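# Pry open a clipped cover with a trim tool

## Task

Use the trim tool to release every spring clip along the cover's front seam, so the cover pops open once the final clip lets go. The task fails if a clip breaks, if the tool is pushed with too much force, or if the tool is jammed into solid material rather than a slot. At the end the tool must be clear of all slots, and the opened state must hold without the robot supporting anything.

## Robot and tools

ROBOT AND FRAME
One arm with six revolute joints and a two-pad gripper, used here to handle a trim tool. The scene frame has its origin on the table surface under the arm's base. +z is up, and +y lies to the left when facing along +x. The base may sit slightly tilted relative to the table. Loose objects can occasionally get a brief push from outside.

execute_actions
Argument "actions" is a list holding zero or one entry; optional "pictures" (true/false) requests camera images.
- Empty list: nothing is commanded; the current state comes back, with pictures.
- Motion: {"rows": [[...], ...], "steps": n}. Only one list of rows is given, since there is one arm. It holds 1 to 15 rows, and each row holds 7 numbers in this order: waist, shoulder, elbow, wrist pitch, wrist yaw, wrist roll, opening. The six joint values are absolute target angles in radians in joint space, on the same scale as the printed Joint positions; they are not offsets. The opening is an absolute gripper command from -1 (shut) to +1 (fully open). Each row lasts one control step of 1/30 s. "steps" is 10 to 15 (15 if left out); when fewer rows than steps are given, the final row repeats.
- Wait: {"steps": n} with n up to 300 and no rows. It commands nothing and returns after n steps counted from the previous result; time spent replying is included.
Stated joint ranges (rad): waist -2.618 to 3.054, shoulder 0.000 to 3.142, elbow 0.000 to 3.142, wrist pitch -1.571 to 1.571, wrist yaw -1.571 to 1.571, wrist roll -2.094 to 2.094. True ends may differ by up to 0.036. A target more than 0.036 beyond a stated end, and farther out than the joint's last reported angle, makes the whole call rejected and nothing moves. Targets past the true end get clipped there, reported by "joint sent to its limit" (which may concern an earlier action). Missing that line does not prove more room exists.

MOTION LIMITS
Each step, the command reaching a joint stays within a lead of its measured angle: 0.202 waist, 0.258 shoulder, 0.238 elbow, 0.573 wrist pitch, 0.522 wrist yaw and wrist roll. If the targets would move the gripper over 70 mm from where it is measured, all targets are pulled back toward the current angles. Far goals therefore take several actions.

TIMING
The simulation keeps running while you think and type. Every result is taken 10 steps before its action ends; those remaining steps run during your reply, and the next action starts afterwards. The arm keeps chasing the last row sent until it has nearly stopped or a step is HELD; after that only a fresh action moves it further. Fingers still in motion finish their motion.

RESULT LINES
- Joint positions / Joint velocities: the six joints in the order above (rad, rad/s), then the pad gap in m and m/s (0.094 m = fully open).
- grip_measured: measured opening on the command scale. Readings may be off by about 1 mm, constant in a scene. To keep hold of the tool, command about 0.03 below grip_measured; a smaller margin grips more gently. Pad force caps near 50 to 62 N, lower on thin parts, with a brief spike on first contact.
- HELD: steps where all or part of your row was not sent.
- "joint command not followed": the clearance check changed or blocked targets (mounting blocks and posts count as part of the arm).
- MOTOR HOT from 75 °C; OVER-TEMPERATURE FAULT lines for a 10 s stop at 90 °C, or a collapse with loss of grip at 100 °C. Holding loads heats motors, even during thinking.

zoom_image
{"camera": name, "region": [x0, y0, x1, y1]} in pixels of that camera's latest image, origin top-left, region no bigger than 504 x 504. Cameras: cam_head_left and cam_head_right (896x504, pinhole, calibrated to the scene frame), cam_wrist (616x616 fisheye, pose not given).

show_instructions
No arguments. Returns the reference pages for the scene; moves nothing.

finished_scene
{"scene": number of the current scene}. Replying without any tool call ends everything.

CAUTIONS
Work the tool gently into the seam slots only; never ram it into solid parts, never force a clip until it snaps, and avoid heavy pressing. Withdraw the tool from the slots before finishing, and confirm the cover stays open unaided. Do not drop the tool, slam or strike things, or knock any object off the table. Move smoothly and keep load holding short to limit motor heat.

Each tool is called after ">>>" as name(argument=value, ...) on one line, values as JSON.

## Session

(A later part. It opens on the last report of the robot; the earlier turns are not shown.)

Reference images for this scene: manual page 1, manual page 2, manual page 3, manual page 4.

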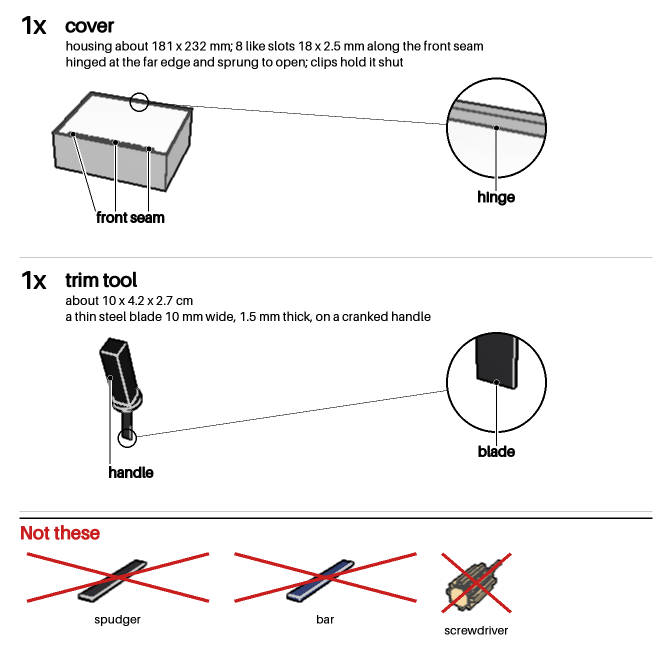

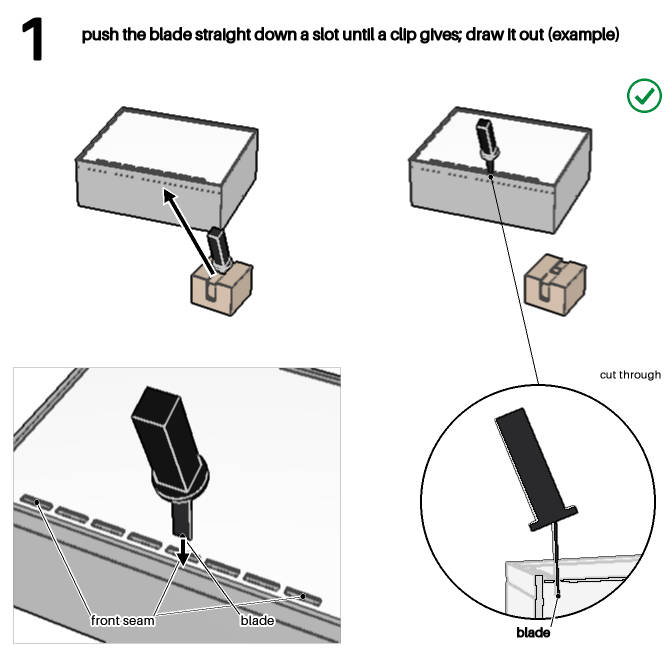

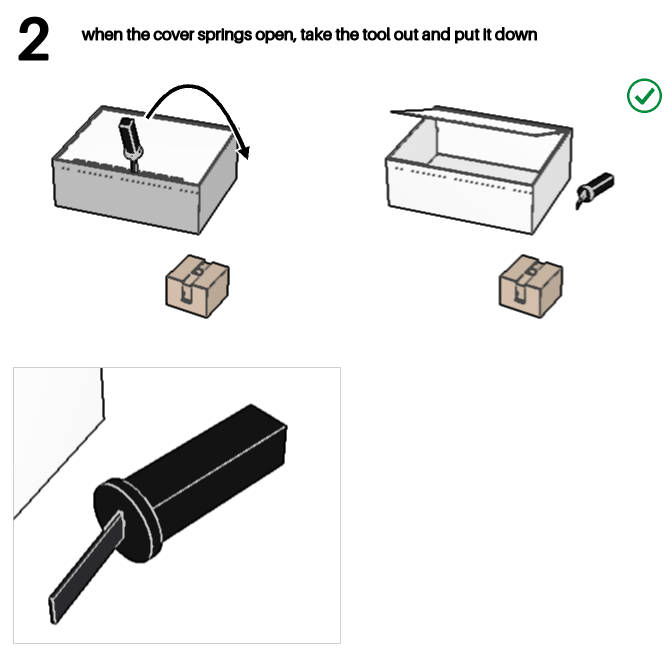

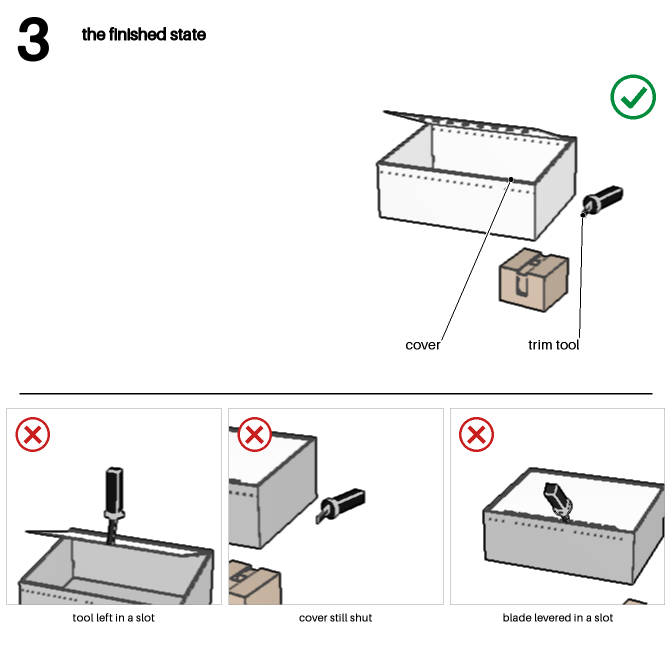

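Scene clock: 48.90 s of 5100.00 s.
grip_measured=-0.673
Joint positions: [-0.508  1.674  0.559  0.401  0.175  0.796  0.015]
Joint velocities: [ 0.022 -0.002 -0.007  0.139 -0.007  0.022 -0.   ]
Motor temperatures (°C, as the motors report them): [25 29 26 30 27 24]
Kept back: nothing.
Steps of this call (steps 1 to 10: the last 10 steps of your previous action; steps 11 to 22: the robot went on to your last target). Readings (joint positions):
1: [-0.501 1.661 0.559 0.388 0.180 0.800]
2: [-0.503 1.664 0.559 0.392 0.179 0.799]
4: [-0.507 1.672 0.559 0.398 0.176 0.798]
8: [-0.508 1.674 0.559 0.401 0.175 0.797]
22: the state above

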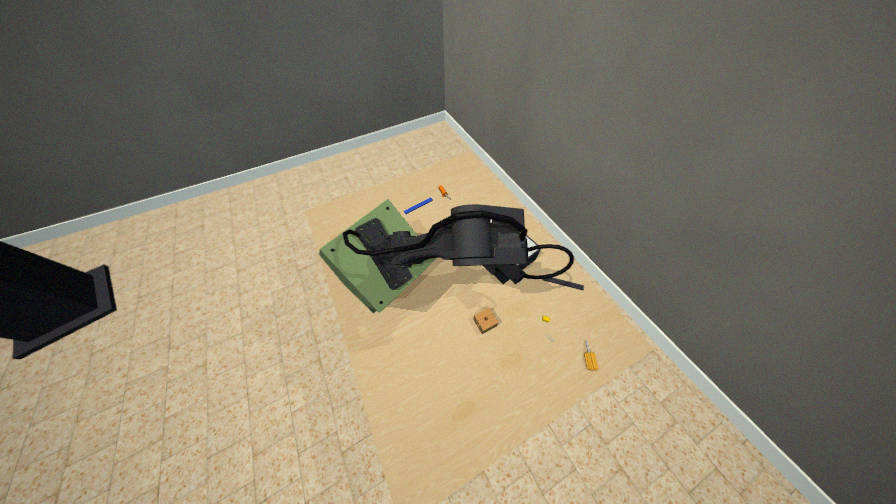

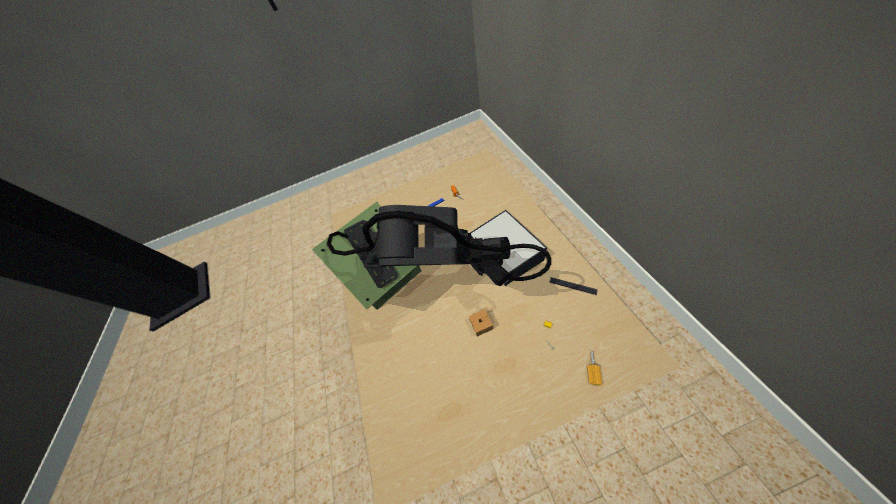

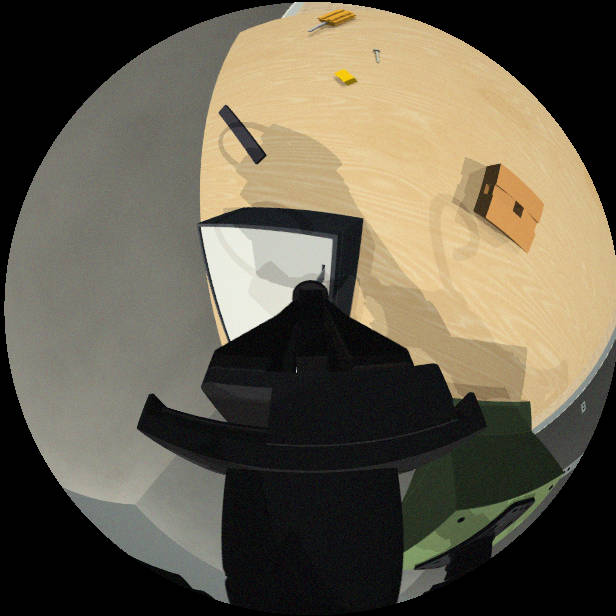

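>>> execute_actions(actions=[{"rows":[[-0.515,1.696,0.575,0.418,0.162,0.784,-0.7],[-0.516,1.699,0.575,0.421,0.161,0.783,-0.7],[-0.517,1.702,0.575,0.425,0.16,0.782,-0.7],[-0.518,1.705,0.575,0.428,0.159,0.781,-0.7],[-0.519,1.708,0.575,0.431,0.158,0.78,-0.7],[-0.52,1.711,0.575,0.434,0.157,0.779,-0.7],[-0.52,1.713,0.575,0.437,0.157,0.779,-0.7]],"steps":12}])

>>> execute_actions(actions=[{"steps":22}], pictures=true)

>>> zoom_image(camera="cam_wrist", region=[295, 245, 365, 308])

Scene clock: 49.60 s of 5100.00 s.
grip_measured=-0.673
Joint positions: [-0.508  1.674  0.559  0.401  0.174  0.796  0.015]
Joint velocities: [ 0.007  0.007  0.007  0.022 -0.051 -0.022  0.   ]
Motor temperatures (°C, as the motors report them): [25 29 26 30 27 24]
Steps of this call (steps 1 to 15: the robot went on to your last target; steps 16 to 19: nothing new was sent; steps 20 to 21: the first 2 steps of this action). Readings (joint positions):
20: [-0.508 1.674 0.559 0.401 0.175 0.796]
21: the state above

Scene clock: 50.33 s of 5100.00 s.
grip_measured=-0.673
Joint positions: [-0.509  1.682  0.559  0.411  0.172  0.791  0.015]
Joint velocities: [-0.012 -0.027 -0.012  0.066 -0.037  0.081  0.   ]
Motor temperatures (°C, as the motors report them): [25 29 26 30 27 24]
Kept back: nothing.
Steps of this call (steps 1 to 10: the last 10 steps of your previous action; steps 11 to 15: the robot went on to your last target; steps 16 to 22: nothing new was sent). Readings (joint positions):
1: [-0.508 1.675 0.559 0.402 0.174 0.795]
2: [-0.508 1.677 0.559 0.404 0.174 0.795]
4: [-0.509 1.681 0.559 0.409 0.173 0.793]
8: [-0.509 1.682 0.559 0.411 0.172 0.791]
22: the state above
The arm was judged still, so your last target was given up. Only a new action makes it travel on or press farther. Fingers that are still opening or closing keep moving.

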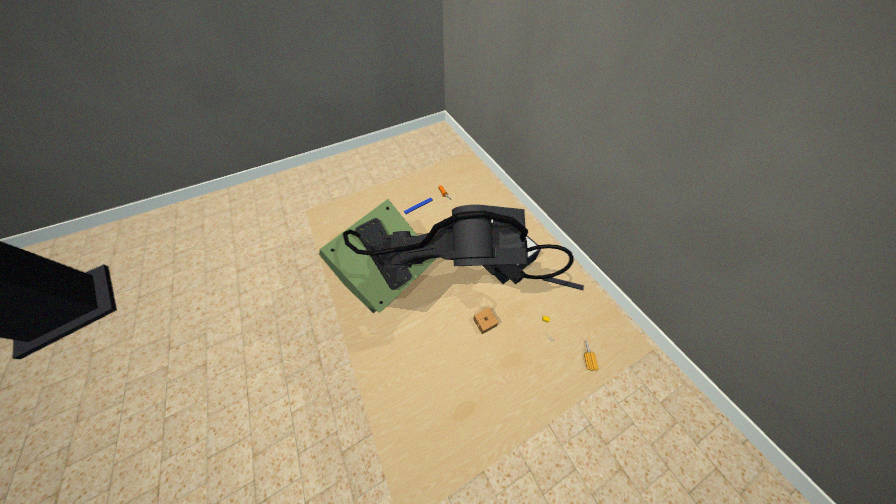

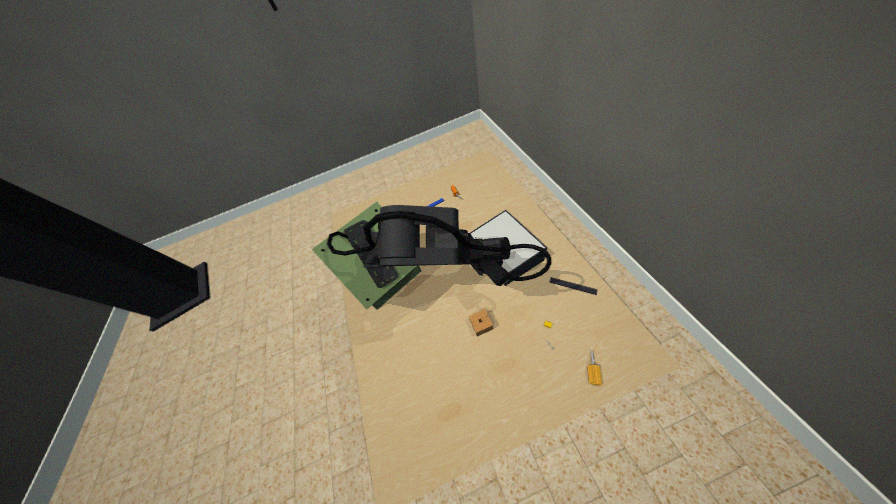

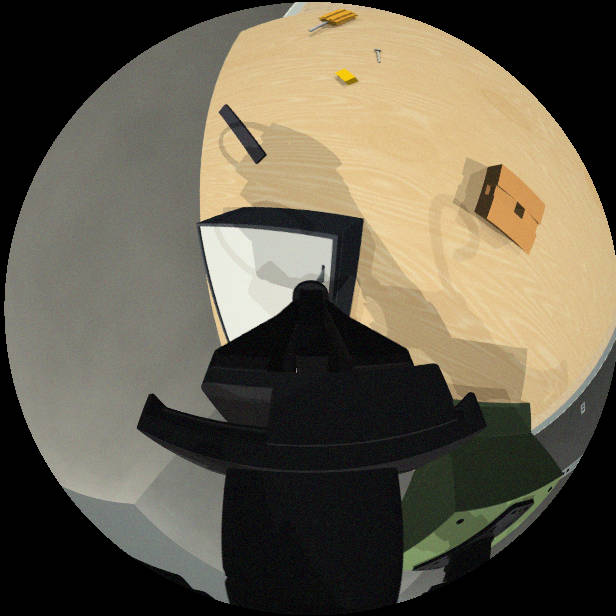

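Region (295, 245, 365, 308) of cam_wrist's 616x616 image, scaled by 7.200, with more detail than that image has; it fills the top 454 rows of this view, and the rest is white.

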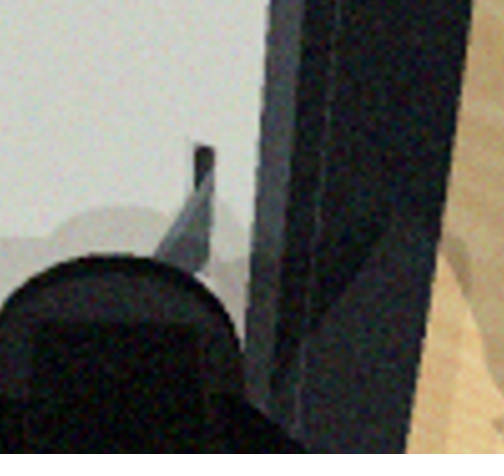

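>>> execute_actions(actions=[{"rows":[[-0.515,1.708,0.575,0.428,0.16,0.78,-0.7],[-0.515,1.71,0.575,0.429,0.16,0.78,-0.7],[-0.515,1.711,0.575,0.43,0.16,0.78,-0.7],[-0.515,1.712,0.575,0.431,0.16,0.78,-0.7],[-0.515,1.713,0.575,0.432,0.16,0.78,-0.7],[-0.515,1.714,0.575,0.433,0.16,0.78,-0.7],[-0.515,1.715,0.575,0.434,0.16,0.78,-0.7],[-0.515,1.716,0.575,0.435,0.16,0.78,-0.7],[-0.515,1.717,0.575,0.436,0.16,0.78,-0.7],[-0.515,1.718,0.575,0.437,0.16,0.78,-0.7],[-0.515,1.719,0.575,0.438,0.16,0.78,-0.7],[-0.515,1.72,0.575,0.439,0.16,0.78,-0.7]],"steps":12}])

>>> execute_actions(actions=[{"steps":16}])

Scene clock: 51.43 s of 5100.00 s.
grip_measured=-0.673
Joint positions: [-0.509  1.682  0.559  0.411  0.172  0.791  0.015]
Joint velocities: [-0.017  0.007 -0.007  0.007  0.022 -0.066 -0.001]
Motor temperatures (°C, as the motors report them): [25 29 26 30 27 24]
Steps of this call (steps 1 to 31: nothing new was sent; steps 32 to 33: the first 2 steps of this action). Readings (joint positions):
32: [-0.509 1.682 0.559 0.411 0.172 0.791]
33: the state above

Scene clock: 51.97 s of 5100.00 s.
grip_measured=-0.673
Joint positions: [-0.509  1.682  0.559  0.411  0.172  0.791  0.015]
Joint velocities: [-0.007 -0.012 -0.017  0.066  0.022  0.007 -0.   ]
Motor temperatures (°C, as the motors report them): [25 29 26 30 27 24]
Kept back: nothing.
Steps of this call (steps 1 to 10: the last 10 steps of your previous action; steps 11 to 15: the robot went on to your last target; step 16: nothing new was sent). Readings (joint positions):
1: [-0.509 1.682 0.559 0.411 0.172 0.791]
2: [-0.509 1.682 0.559 0.411 0.172 0.791]
4: [-0.509 1.682 0.559 0.411 0.172 0.791]
8: [-0.509 1.682 0.559 0.411 0.172 0.791]
16: the state above
The arm was judged still, so your last target was given up. Only a new action makes it travel on or press farther. Fingers that are still opening or closing keep moving.

>>> execute_actions(actions=[{"rows":[[-0.515,1.712,0.575,0.43,0.16,0.78,-0.7],[-0.515,1.715,0.575,0.431,0.16,0.78,-0.7],[-0.515,1.717,0.575,0.432,0.16,0.78,-0.7],[-0.515,1.719,0.575,0.433,0.16,0.78,-0.7],[-0.515,1.72,0.575,0.434,0.16,0.78,-0.7],[-0.515,1.721,0.575,0.435,0.16,0.78,-0.7],[-0.515,1.722,0.575,0.436,0.16,0.78,-0.7],[-0.515,1.723,0.575,0.437,0.16,0.78,-0.7],[-0.515,1.724,0.575,0.438,0.16,0.78,-0.7],[-0.515,1.725,0.575,0.439,0.16,0.78,-0.7],[-0.515,1.726,0.575,0.44,0.16,0.78,-0.7]],"steps":12}])

>>> execute_actions(actions=[{"steps":16}], pictures=true)

>>> zoom_image(camera="cam_wrist", region=[295, 245, 365, 308])

Scene clock: 53.70 s of 5100.00 s.
grip_measured=-0.673
Joint positions: [-0.509  1.682  0.559  0.411  0.172  0.791  0.015]
Joint velocities: [ 0.012 -0.007 -0.002  0.007 -0.051  0.022 -0.001]
Motor temperatures (°C, as the motors report them): [25 28 26 30 27 24]
Steps of this call (steps 1 to 50: nothing new was sent; steps 51 to 52: the first 2 steps of this action). Readings (joint positions):
51: [-0.509 1.682 0.559 0.411 0.172 0.791]
52: the state above

Scene clock: 54.23 s of 5100.00 s.
grip_measured=-0.673
Joint positions: [-0.509  1.685  0.559  0.414  0.172  0.791  0.015]
Joint velocities: [ 0.007  0.002  0.017  0.037 -0.007  0.037  0.001]
Motor temperatures (°C, as the motors report them): [25 28 26 30 27 24]
Kept back: nothing.
Steps of this call (steps 1 to 10: the last 10 steps of your previous action; steps 11 to 15: the robot went on to your last target; step 16: nothing new was sent). Readings (joint positions):
1: [-0.509 1.682 0.559 0.411 0.172 0.791]
2: [-0.509 1.682 0.559 0.411 0.172 0.791]
4: [-0.509 1.682 0.559 0.411 0.172 0.791]
8: [-0.509 1.685 0.559 0.414 0.172 0.791]
16: the state above
The arm was judged still, so your last target was given up. Only a new action makes it travel on or press farther. Fingers that are still opening or closing keep moving.

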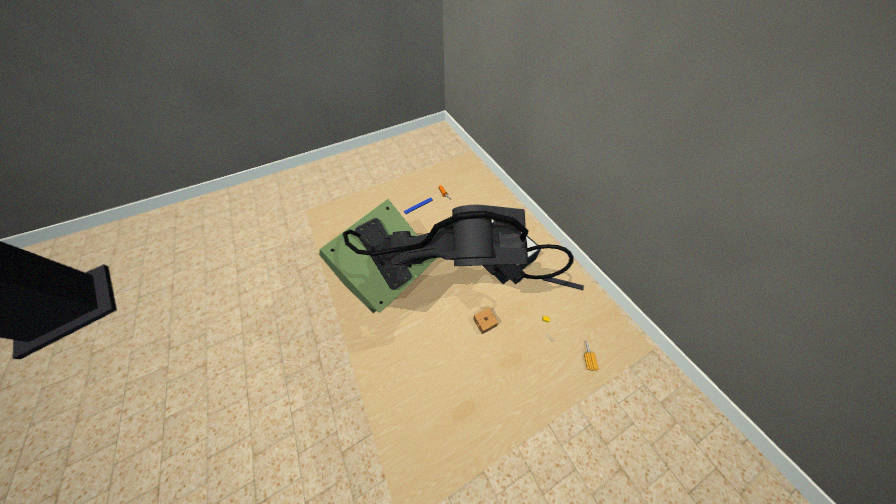

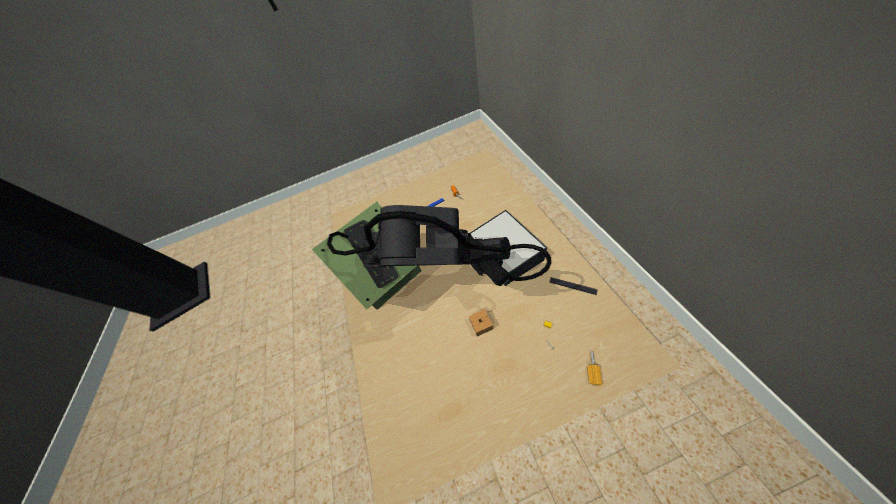

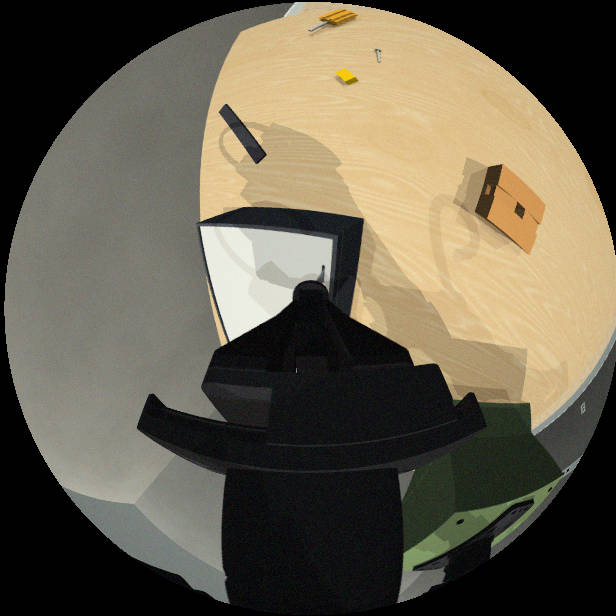

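Region (295, 245, 365, 308) of cam_wrist's 616x616 image, scaled by 7.200, with more detail than that image has; it fills the top 454 rows of this view, and the rest is white.

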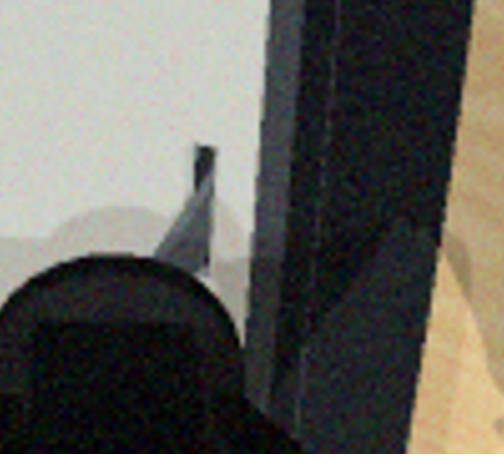

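>>> execute_actions(actions=[{"rows":[[-0.515,1.716,0.575,0.434,0.16,0.78,-0.7],[-0.515,1.719,0.575,0.435,0.16,0.78,-0.7],[-0.515,1.721,0.575,0.436,0.16,0.78,-0.7],[-0.515,1.723,0.575,0.437,0.16,0.78,-0.7],[-0.515,1.724,0.575,0.438,0.16,0.78,-0.7],[-0.515,1.725,0.575,0.439,0.16,0.78,-0.7],[-0.515,1.726,0.575,0.44,0.16,0.78,-0.7],[-0.515,1.727,0.575,0.441,0.16,0.78,-0.7],[-0.515,1.728,0.575,0.442,0.16,0.78,-0.7],[-0.515,1.729,0.575,0.443,0.16,0.78,-0.7],[-0.515,1.73,0.575,0.444,0.16,0.78,-0.7]],"steps":12}])

>>> execute_actions(actions=[{"steps":16}])

Scene clock: 54.87 s of 5100.00 s.
grip_measured=-0.673
Joint positions: [-0.509  1.685  0.559  0.414  0.172  0.791  0.015]
Joint velocities: [-0.002 -0.007 -0.027  0.007  0.022 -0.212 -0.   ]
Motor temperatures (°C, as the motors report them): [25 28 26 30 27 24]
Steps of this call (steps 1 to 17: nothing new was sent; steps 18 to 19: the first 2 steps of this action). Readings (joint positions):
18: [-0.509 1.685 0.559 0.414 0.172 0.791]
19: the state above

Scene clock: 55.40 s of 5100.00 s.
grip_measured=-0.673
Joint positions: [-0.509  1.685  0.559  0.414  0.172  0.791  0.015]
Joint velocities: [-0.007  0.002  0.012  0.007  0.051 -0.066 -0.   ]
Motor temperatures (°C, as the motors report them): [25 28 26 30 27 24]
Kept back: nothing.
Steps of this call (steps 1 to 10: the last 10 steps of your previous action; steps 11 to 15: the robot went on to your last target; step 16: nothing new was sent). Readings (joint positions):
1: [-0.509 1.685 0.559 0.414 0.172 0.791]
2: [-0.509 1.685 0.559 0.414 0.172 0.791]
4: [-0.509 1.685 0.559 0.414 0.172 0.791]
8: [-0.509 1.685 0.559 0.414 0.172 0.791]
16: the state above
The arm was judged still, so your last target was given up. Only a new action makes it travel on or press farther. Fingers that are still opening or closing keep moving.

>>> execute_actions(actions=[{"rows":[[-0.505,1.668,0.575,0.393,0.18,0.798,-0.7],[-0.5,1.663,0.575,0.388,0.184,0.801,-0.7],[-0.497,1.658,0.575,0.383,0.187,0.804,-0.7],[-0.495,1.653,0.575,0.378,0.189,0.806,-0.7],[-0.493,1.648,0.575,0.373,0.191,0.808,-0.7],[-0.491,1.643,0.575,0.368,0.193,0.81,-0.7],[-0.489,1.638,0.575,0.363,0.195,0.812,-0.7],[-0.487,1.633,0.575,0.357,0.197,0.814,-0.7],[-0.485,1.628,0.575,0.351,0.199,0.816,-0.7],[-0.483,1.623,0.575,0.345,0.201,0.818,-0.7],[-0.481,1.618,0.575,0.339,0.202,0.819,-0.7],[-0.48,1.613,0.575,0.334,0.203,0.82,-0.7]],"steps":13}])

>>> execute_actions(actions=[{"steps":20}], pictures=true)

>>> zoom_image(camera="cam_wrist", region=[295, 225, 375, 308])

Scene clock: 58.80 s of 5100.00 s.
grip_measured=-0.673
Joint positions: [-0.509  1.68   0.559  0.408  0.172  0.792  0.015]
Joint velocities: [-0.007 -0.042 -0.012 -0.066  0.051  0.081 -0.001]
Motor temperatures (°C, as the motors report them): [25 28 26 30 27 24]
Steps of this call (steps 1 to 90: nothing new was sent; then 0.30 s passed at rest; steps 91 to 93: the first 3 steps of this action). Readings (joint positions):
91: [-0.509 1.683 0.559 0.412 0.172 0.791]
92: [-0.509 1.681 0.559 0.410 0.172 0.791]
93: the state above

Scene clock: 59.47 s of 5100.00 s.
grip_measured=-0.673
Joint positions: [-0.497  1.63   0.559  0.357  0.193  0.813  0.015]
Joint velocities: [-0.002 -0.017 -0.017  0.037  0.051 -0.007  0.001]
Motor temperatures (°C, as the motors report them): [25 28 26 30 27 24]
Kept back: nothing.
Steps of this call (steps 1 to 10: the last 10 steps of your previous action; steps 11 to 20: the robot went on to your last target). Readings (joint positions):
1: [-0.509 1.678 0.559 0.406 0.172 0.794]
2: [-0.509 1.675 0.559 0.403 0.172 0.795]
4: [-0.508 1.666 0.559 0.396 0.175 0.799]
8: [-0.502 1.645 0.559 0.380 0.185 0.806]
20: the state above

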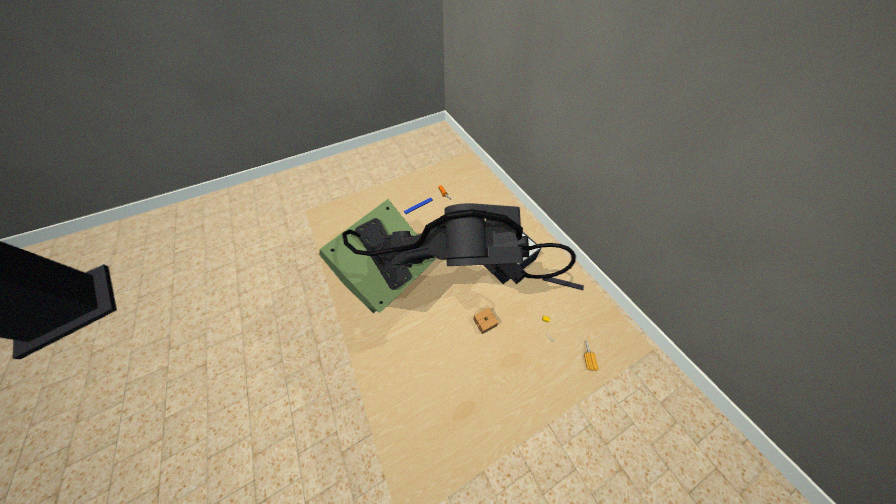

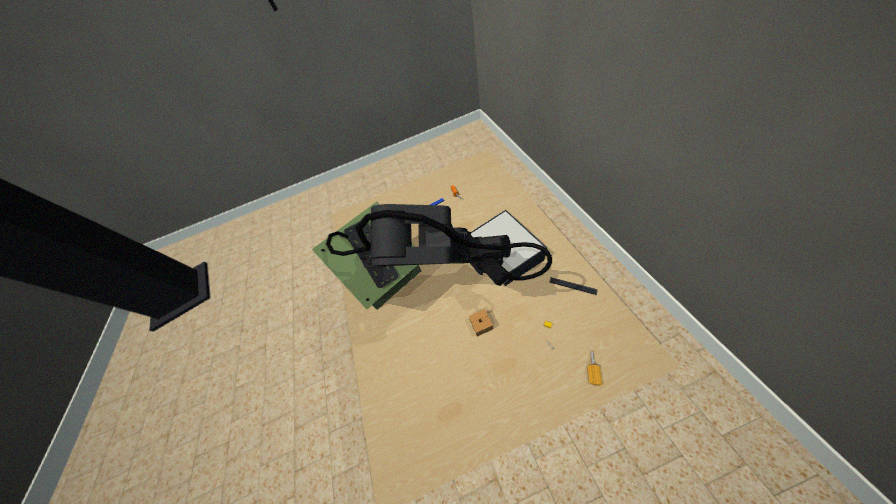

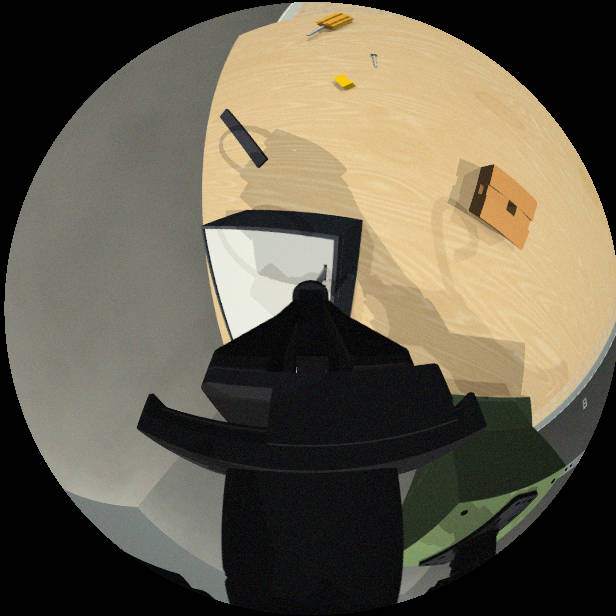

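Region (295, 225, 375, 308) of cam_wrist's 616x616 image, scaled by 6.072, with more detail than that image has; it fills the left 486 columns of this view, and the rest is white.

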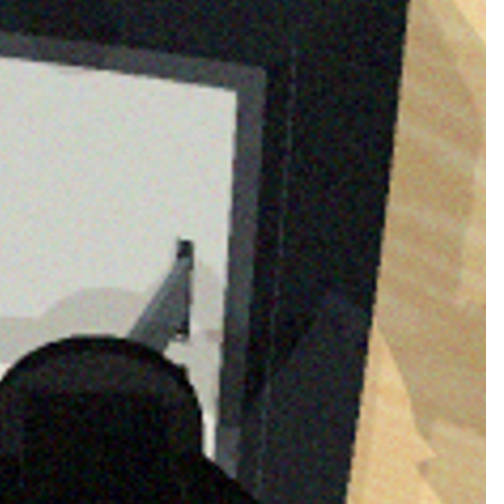

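>>> execute_actions(actions=[])

Scene clock: 61.37 s of 5100.00 s.
grip_measured=-0.673
Joint positions: [-0.497  1.63   0.559  0.355  0.193  0.813  0.015]
Joint velocities: [-0.002  0.007 -0.022 -0.022 -0.095 -0.051 -0.001]
Motor temperatures (°C, as the motors report them): [25 29 26 30 27 24]
Kept back: nothing.
Steps of this call (steps 1 to 15: the robot went on to your last target; steps 16 to 57: nothing new was sent). Readings (joint positions):
1: [-0.497 1.630 0.559 0.357 0.193 0.813]
2: [-0.497 1.630 0.559 0.356 0.193 0.813]
4: [-0.497 1.630 0.559 0.356 0.193 0.813]
8: [-0.497 1.630 0.559 0.355 0.193 0.813]
57: the state above
The arm was judged still, so your last target was given up. Only a new action makes it travel on or press farther. Fingers that are still opening or closing keep moving.

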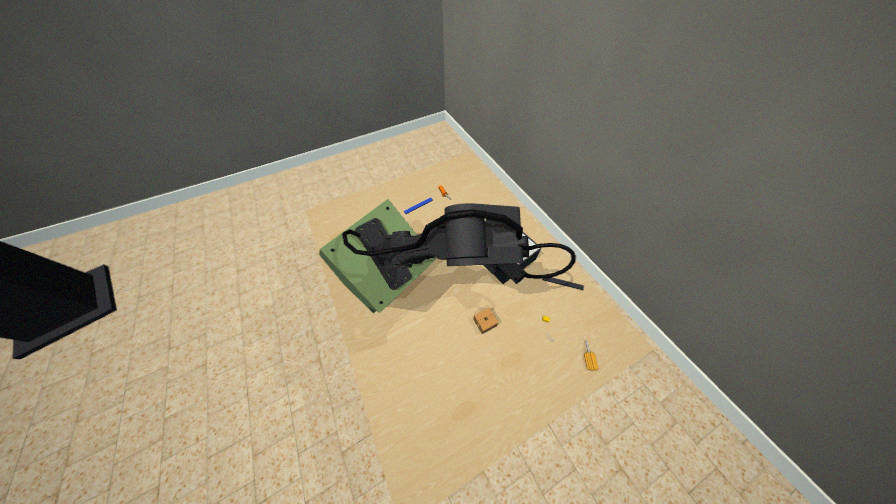

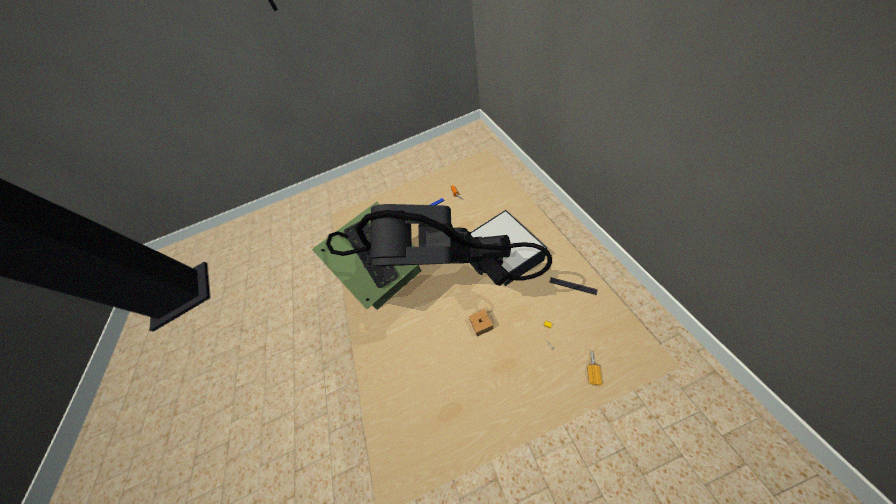

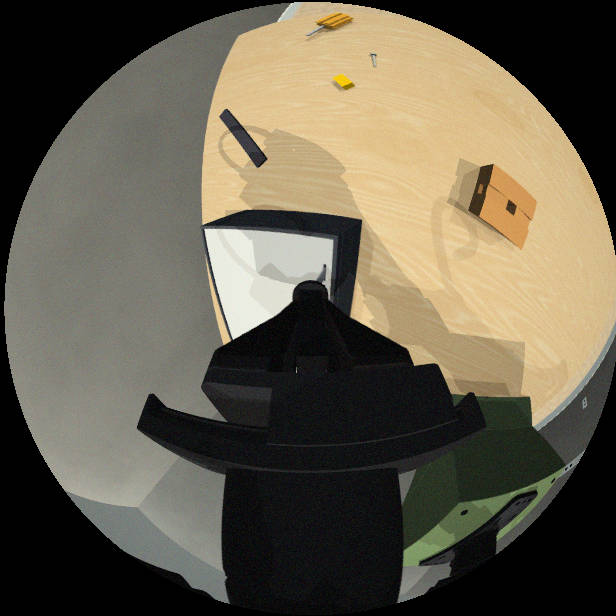

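>>> show_instructions()

>>> zoom_image(camera="cam_wrist", region=[260, 200, 380, 310])

Reference images for this scene: manual page 1, manual page 2, manual page 3, manual page 4.

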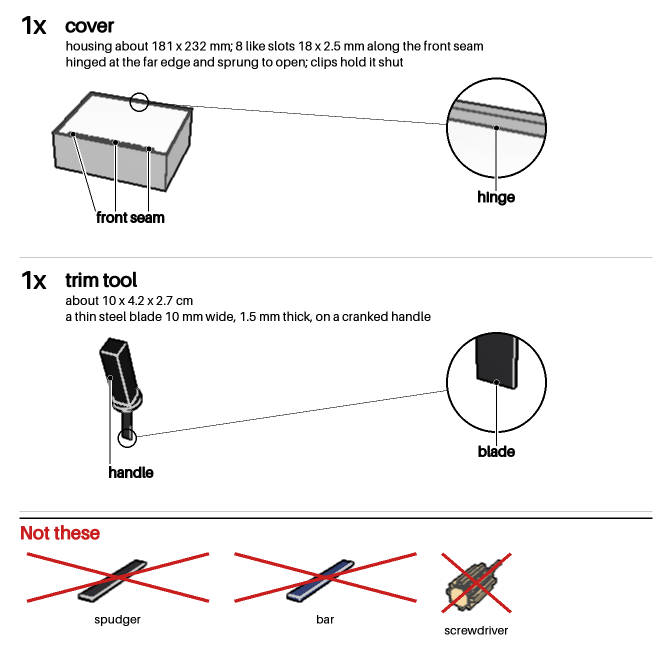

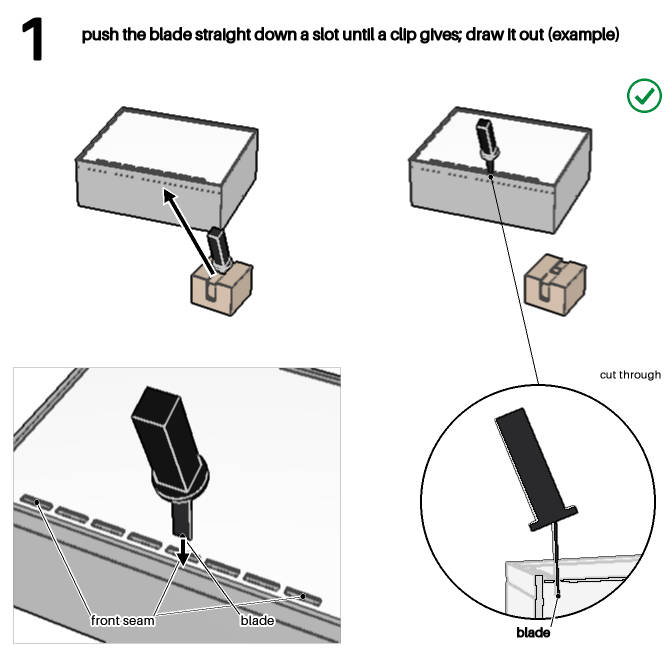

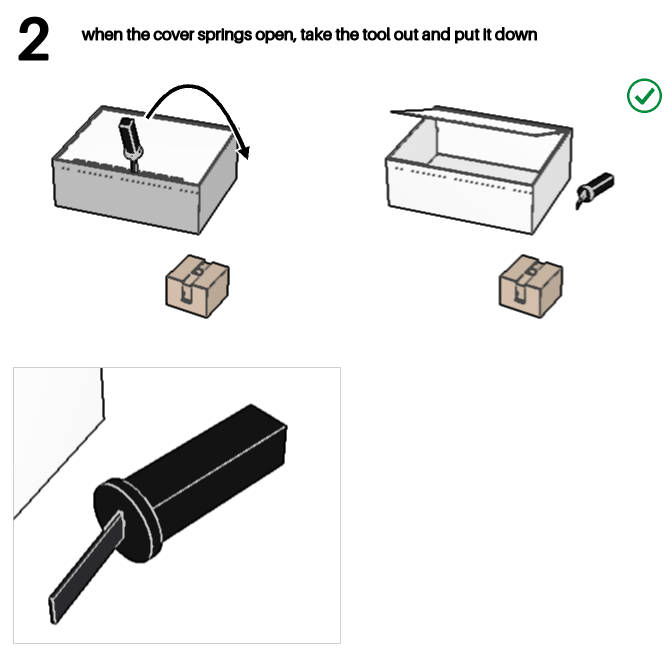

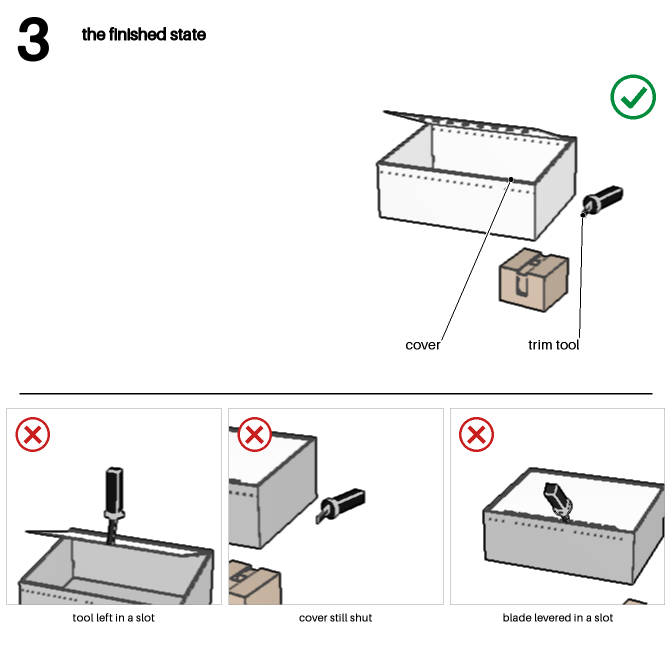

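Region (260, 200, 380, 310) of cam_wrist's 616x616 image, scaled by 4.200, with more detail than that image has; it fills the top 462 rows of this view, and the rest is white.

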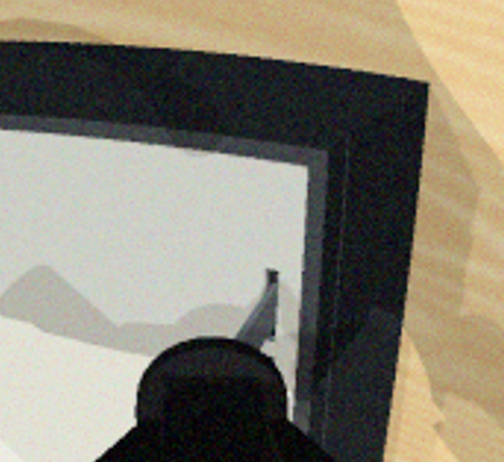

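>>> execute_actions(actions=[{"rows":[[-0.475,1.635,0.535,0.375,0.21,0.83,-0.7],[-0.462,1.642,0.522,0.388,0.22,0.838,-0.7],[-0.449,1.649,0.509,0.401,0.23,0.846,-0.7],[-0.436,1.656,0.496,0.414,0.24,0.854,-0.7],[-0.423,1.664,0.484,0.426,0.251,0.863,-0.7]],"steps":14}])

>>> execute_actions(actions=[{"steps":22}], pictures=true)

>>> zoom_image(camera="cam_wrist", region=[295, 245, 365, 308])

Scene clock: 62.33 s of 5100.00 s.
grip_measured=-0.673
Joint positions: [-0.477  1.63   0.545  0.378  0.21   0.827  0.015]
Joint velocities: [ 0.305 -0.002 -0.252  0.242  0.139  0.168 -0.   ]
Motor temperatures (°C, as the motors report them): [25 29 26 30 27 24]
Steps of this call (steps 1 to 25: nothing new was sent; steps 26 to 29: the first 4 steps of this action). Readings (joint positions):
26: [-0.496 1.630 0.559 0.356 0.195 0.815]
27: [-0.493 1.630 0.558 0.360 0.199 0.818]
29: the state above

Scene clock: 63.07 s of 5100.00 s.
grip_measured=-0.673
Joint positions: [-0.435  1.651  0.502  0.413  0.241  0.856  0.015]
Joint velocities: [ 0.002 -0.007 -0.012 -0.095 -0.022  0.051  0.   ]
Motor temperatures (°C, as the motors report them): [25 29 26 30 27 24]
Kept back: nothing.
Steps of this call (steps 1 to 10: the last 10 steps of your previous action; steps 11 to 22: the robot went on to your last target). Readings (joint positions):
1: [-0.465 1.632 0.535 0.389 0.217 0.833]
2: [-0.453 1.635 0.525 0.396 0.222 0.838]
4: [-0.437 1.645 0.511 0.400 0.226 0.844]
8: [-0.435 1.651 0.502 0.403 0.233 0.852]
22: the state above

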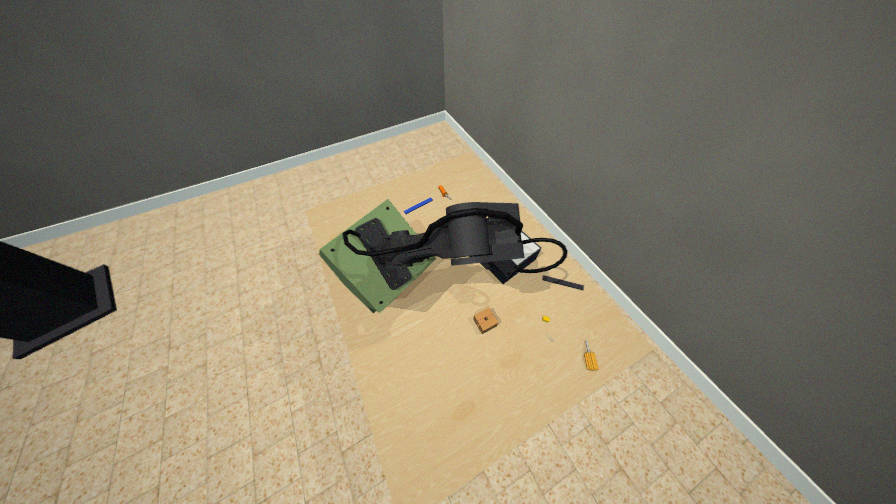

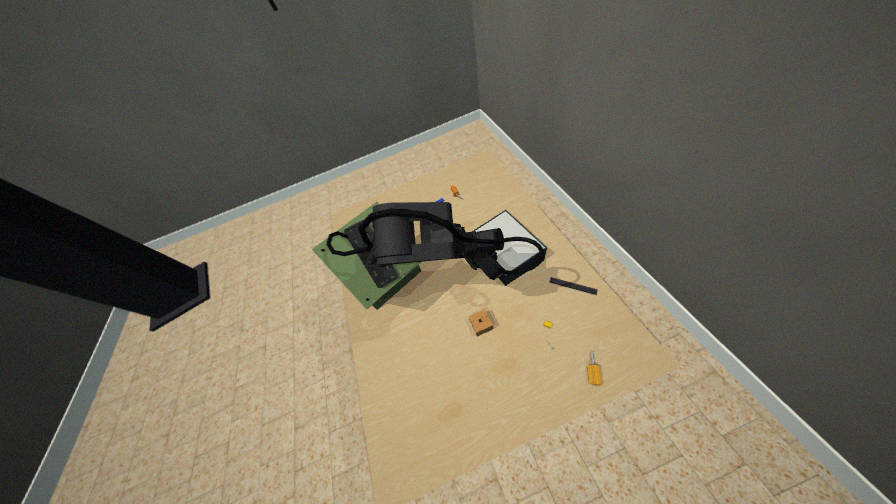

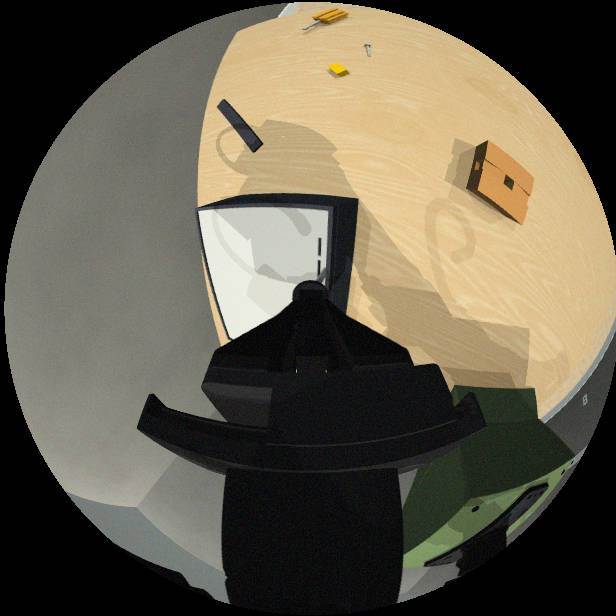

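Region (295, 245, 365, 308) of cam_wrist's 616x616 image, scaled by 7.200, with more detail than that image has; it fills the top 454 rows of this view, and the rest is white.

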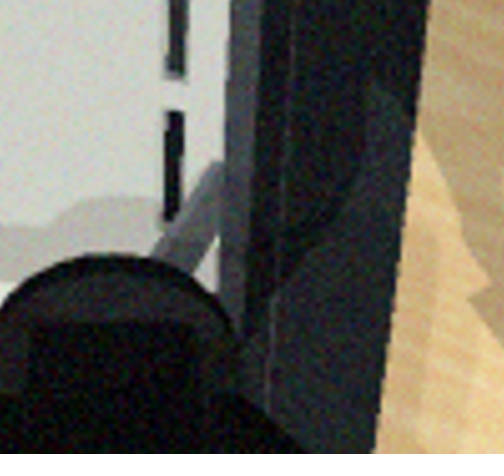

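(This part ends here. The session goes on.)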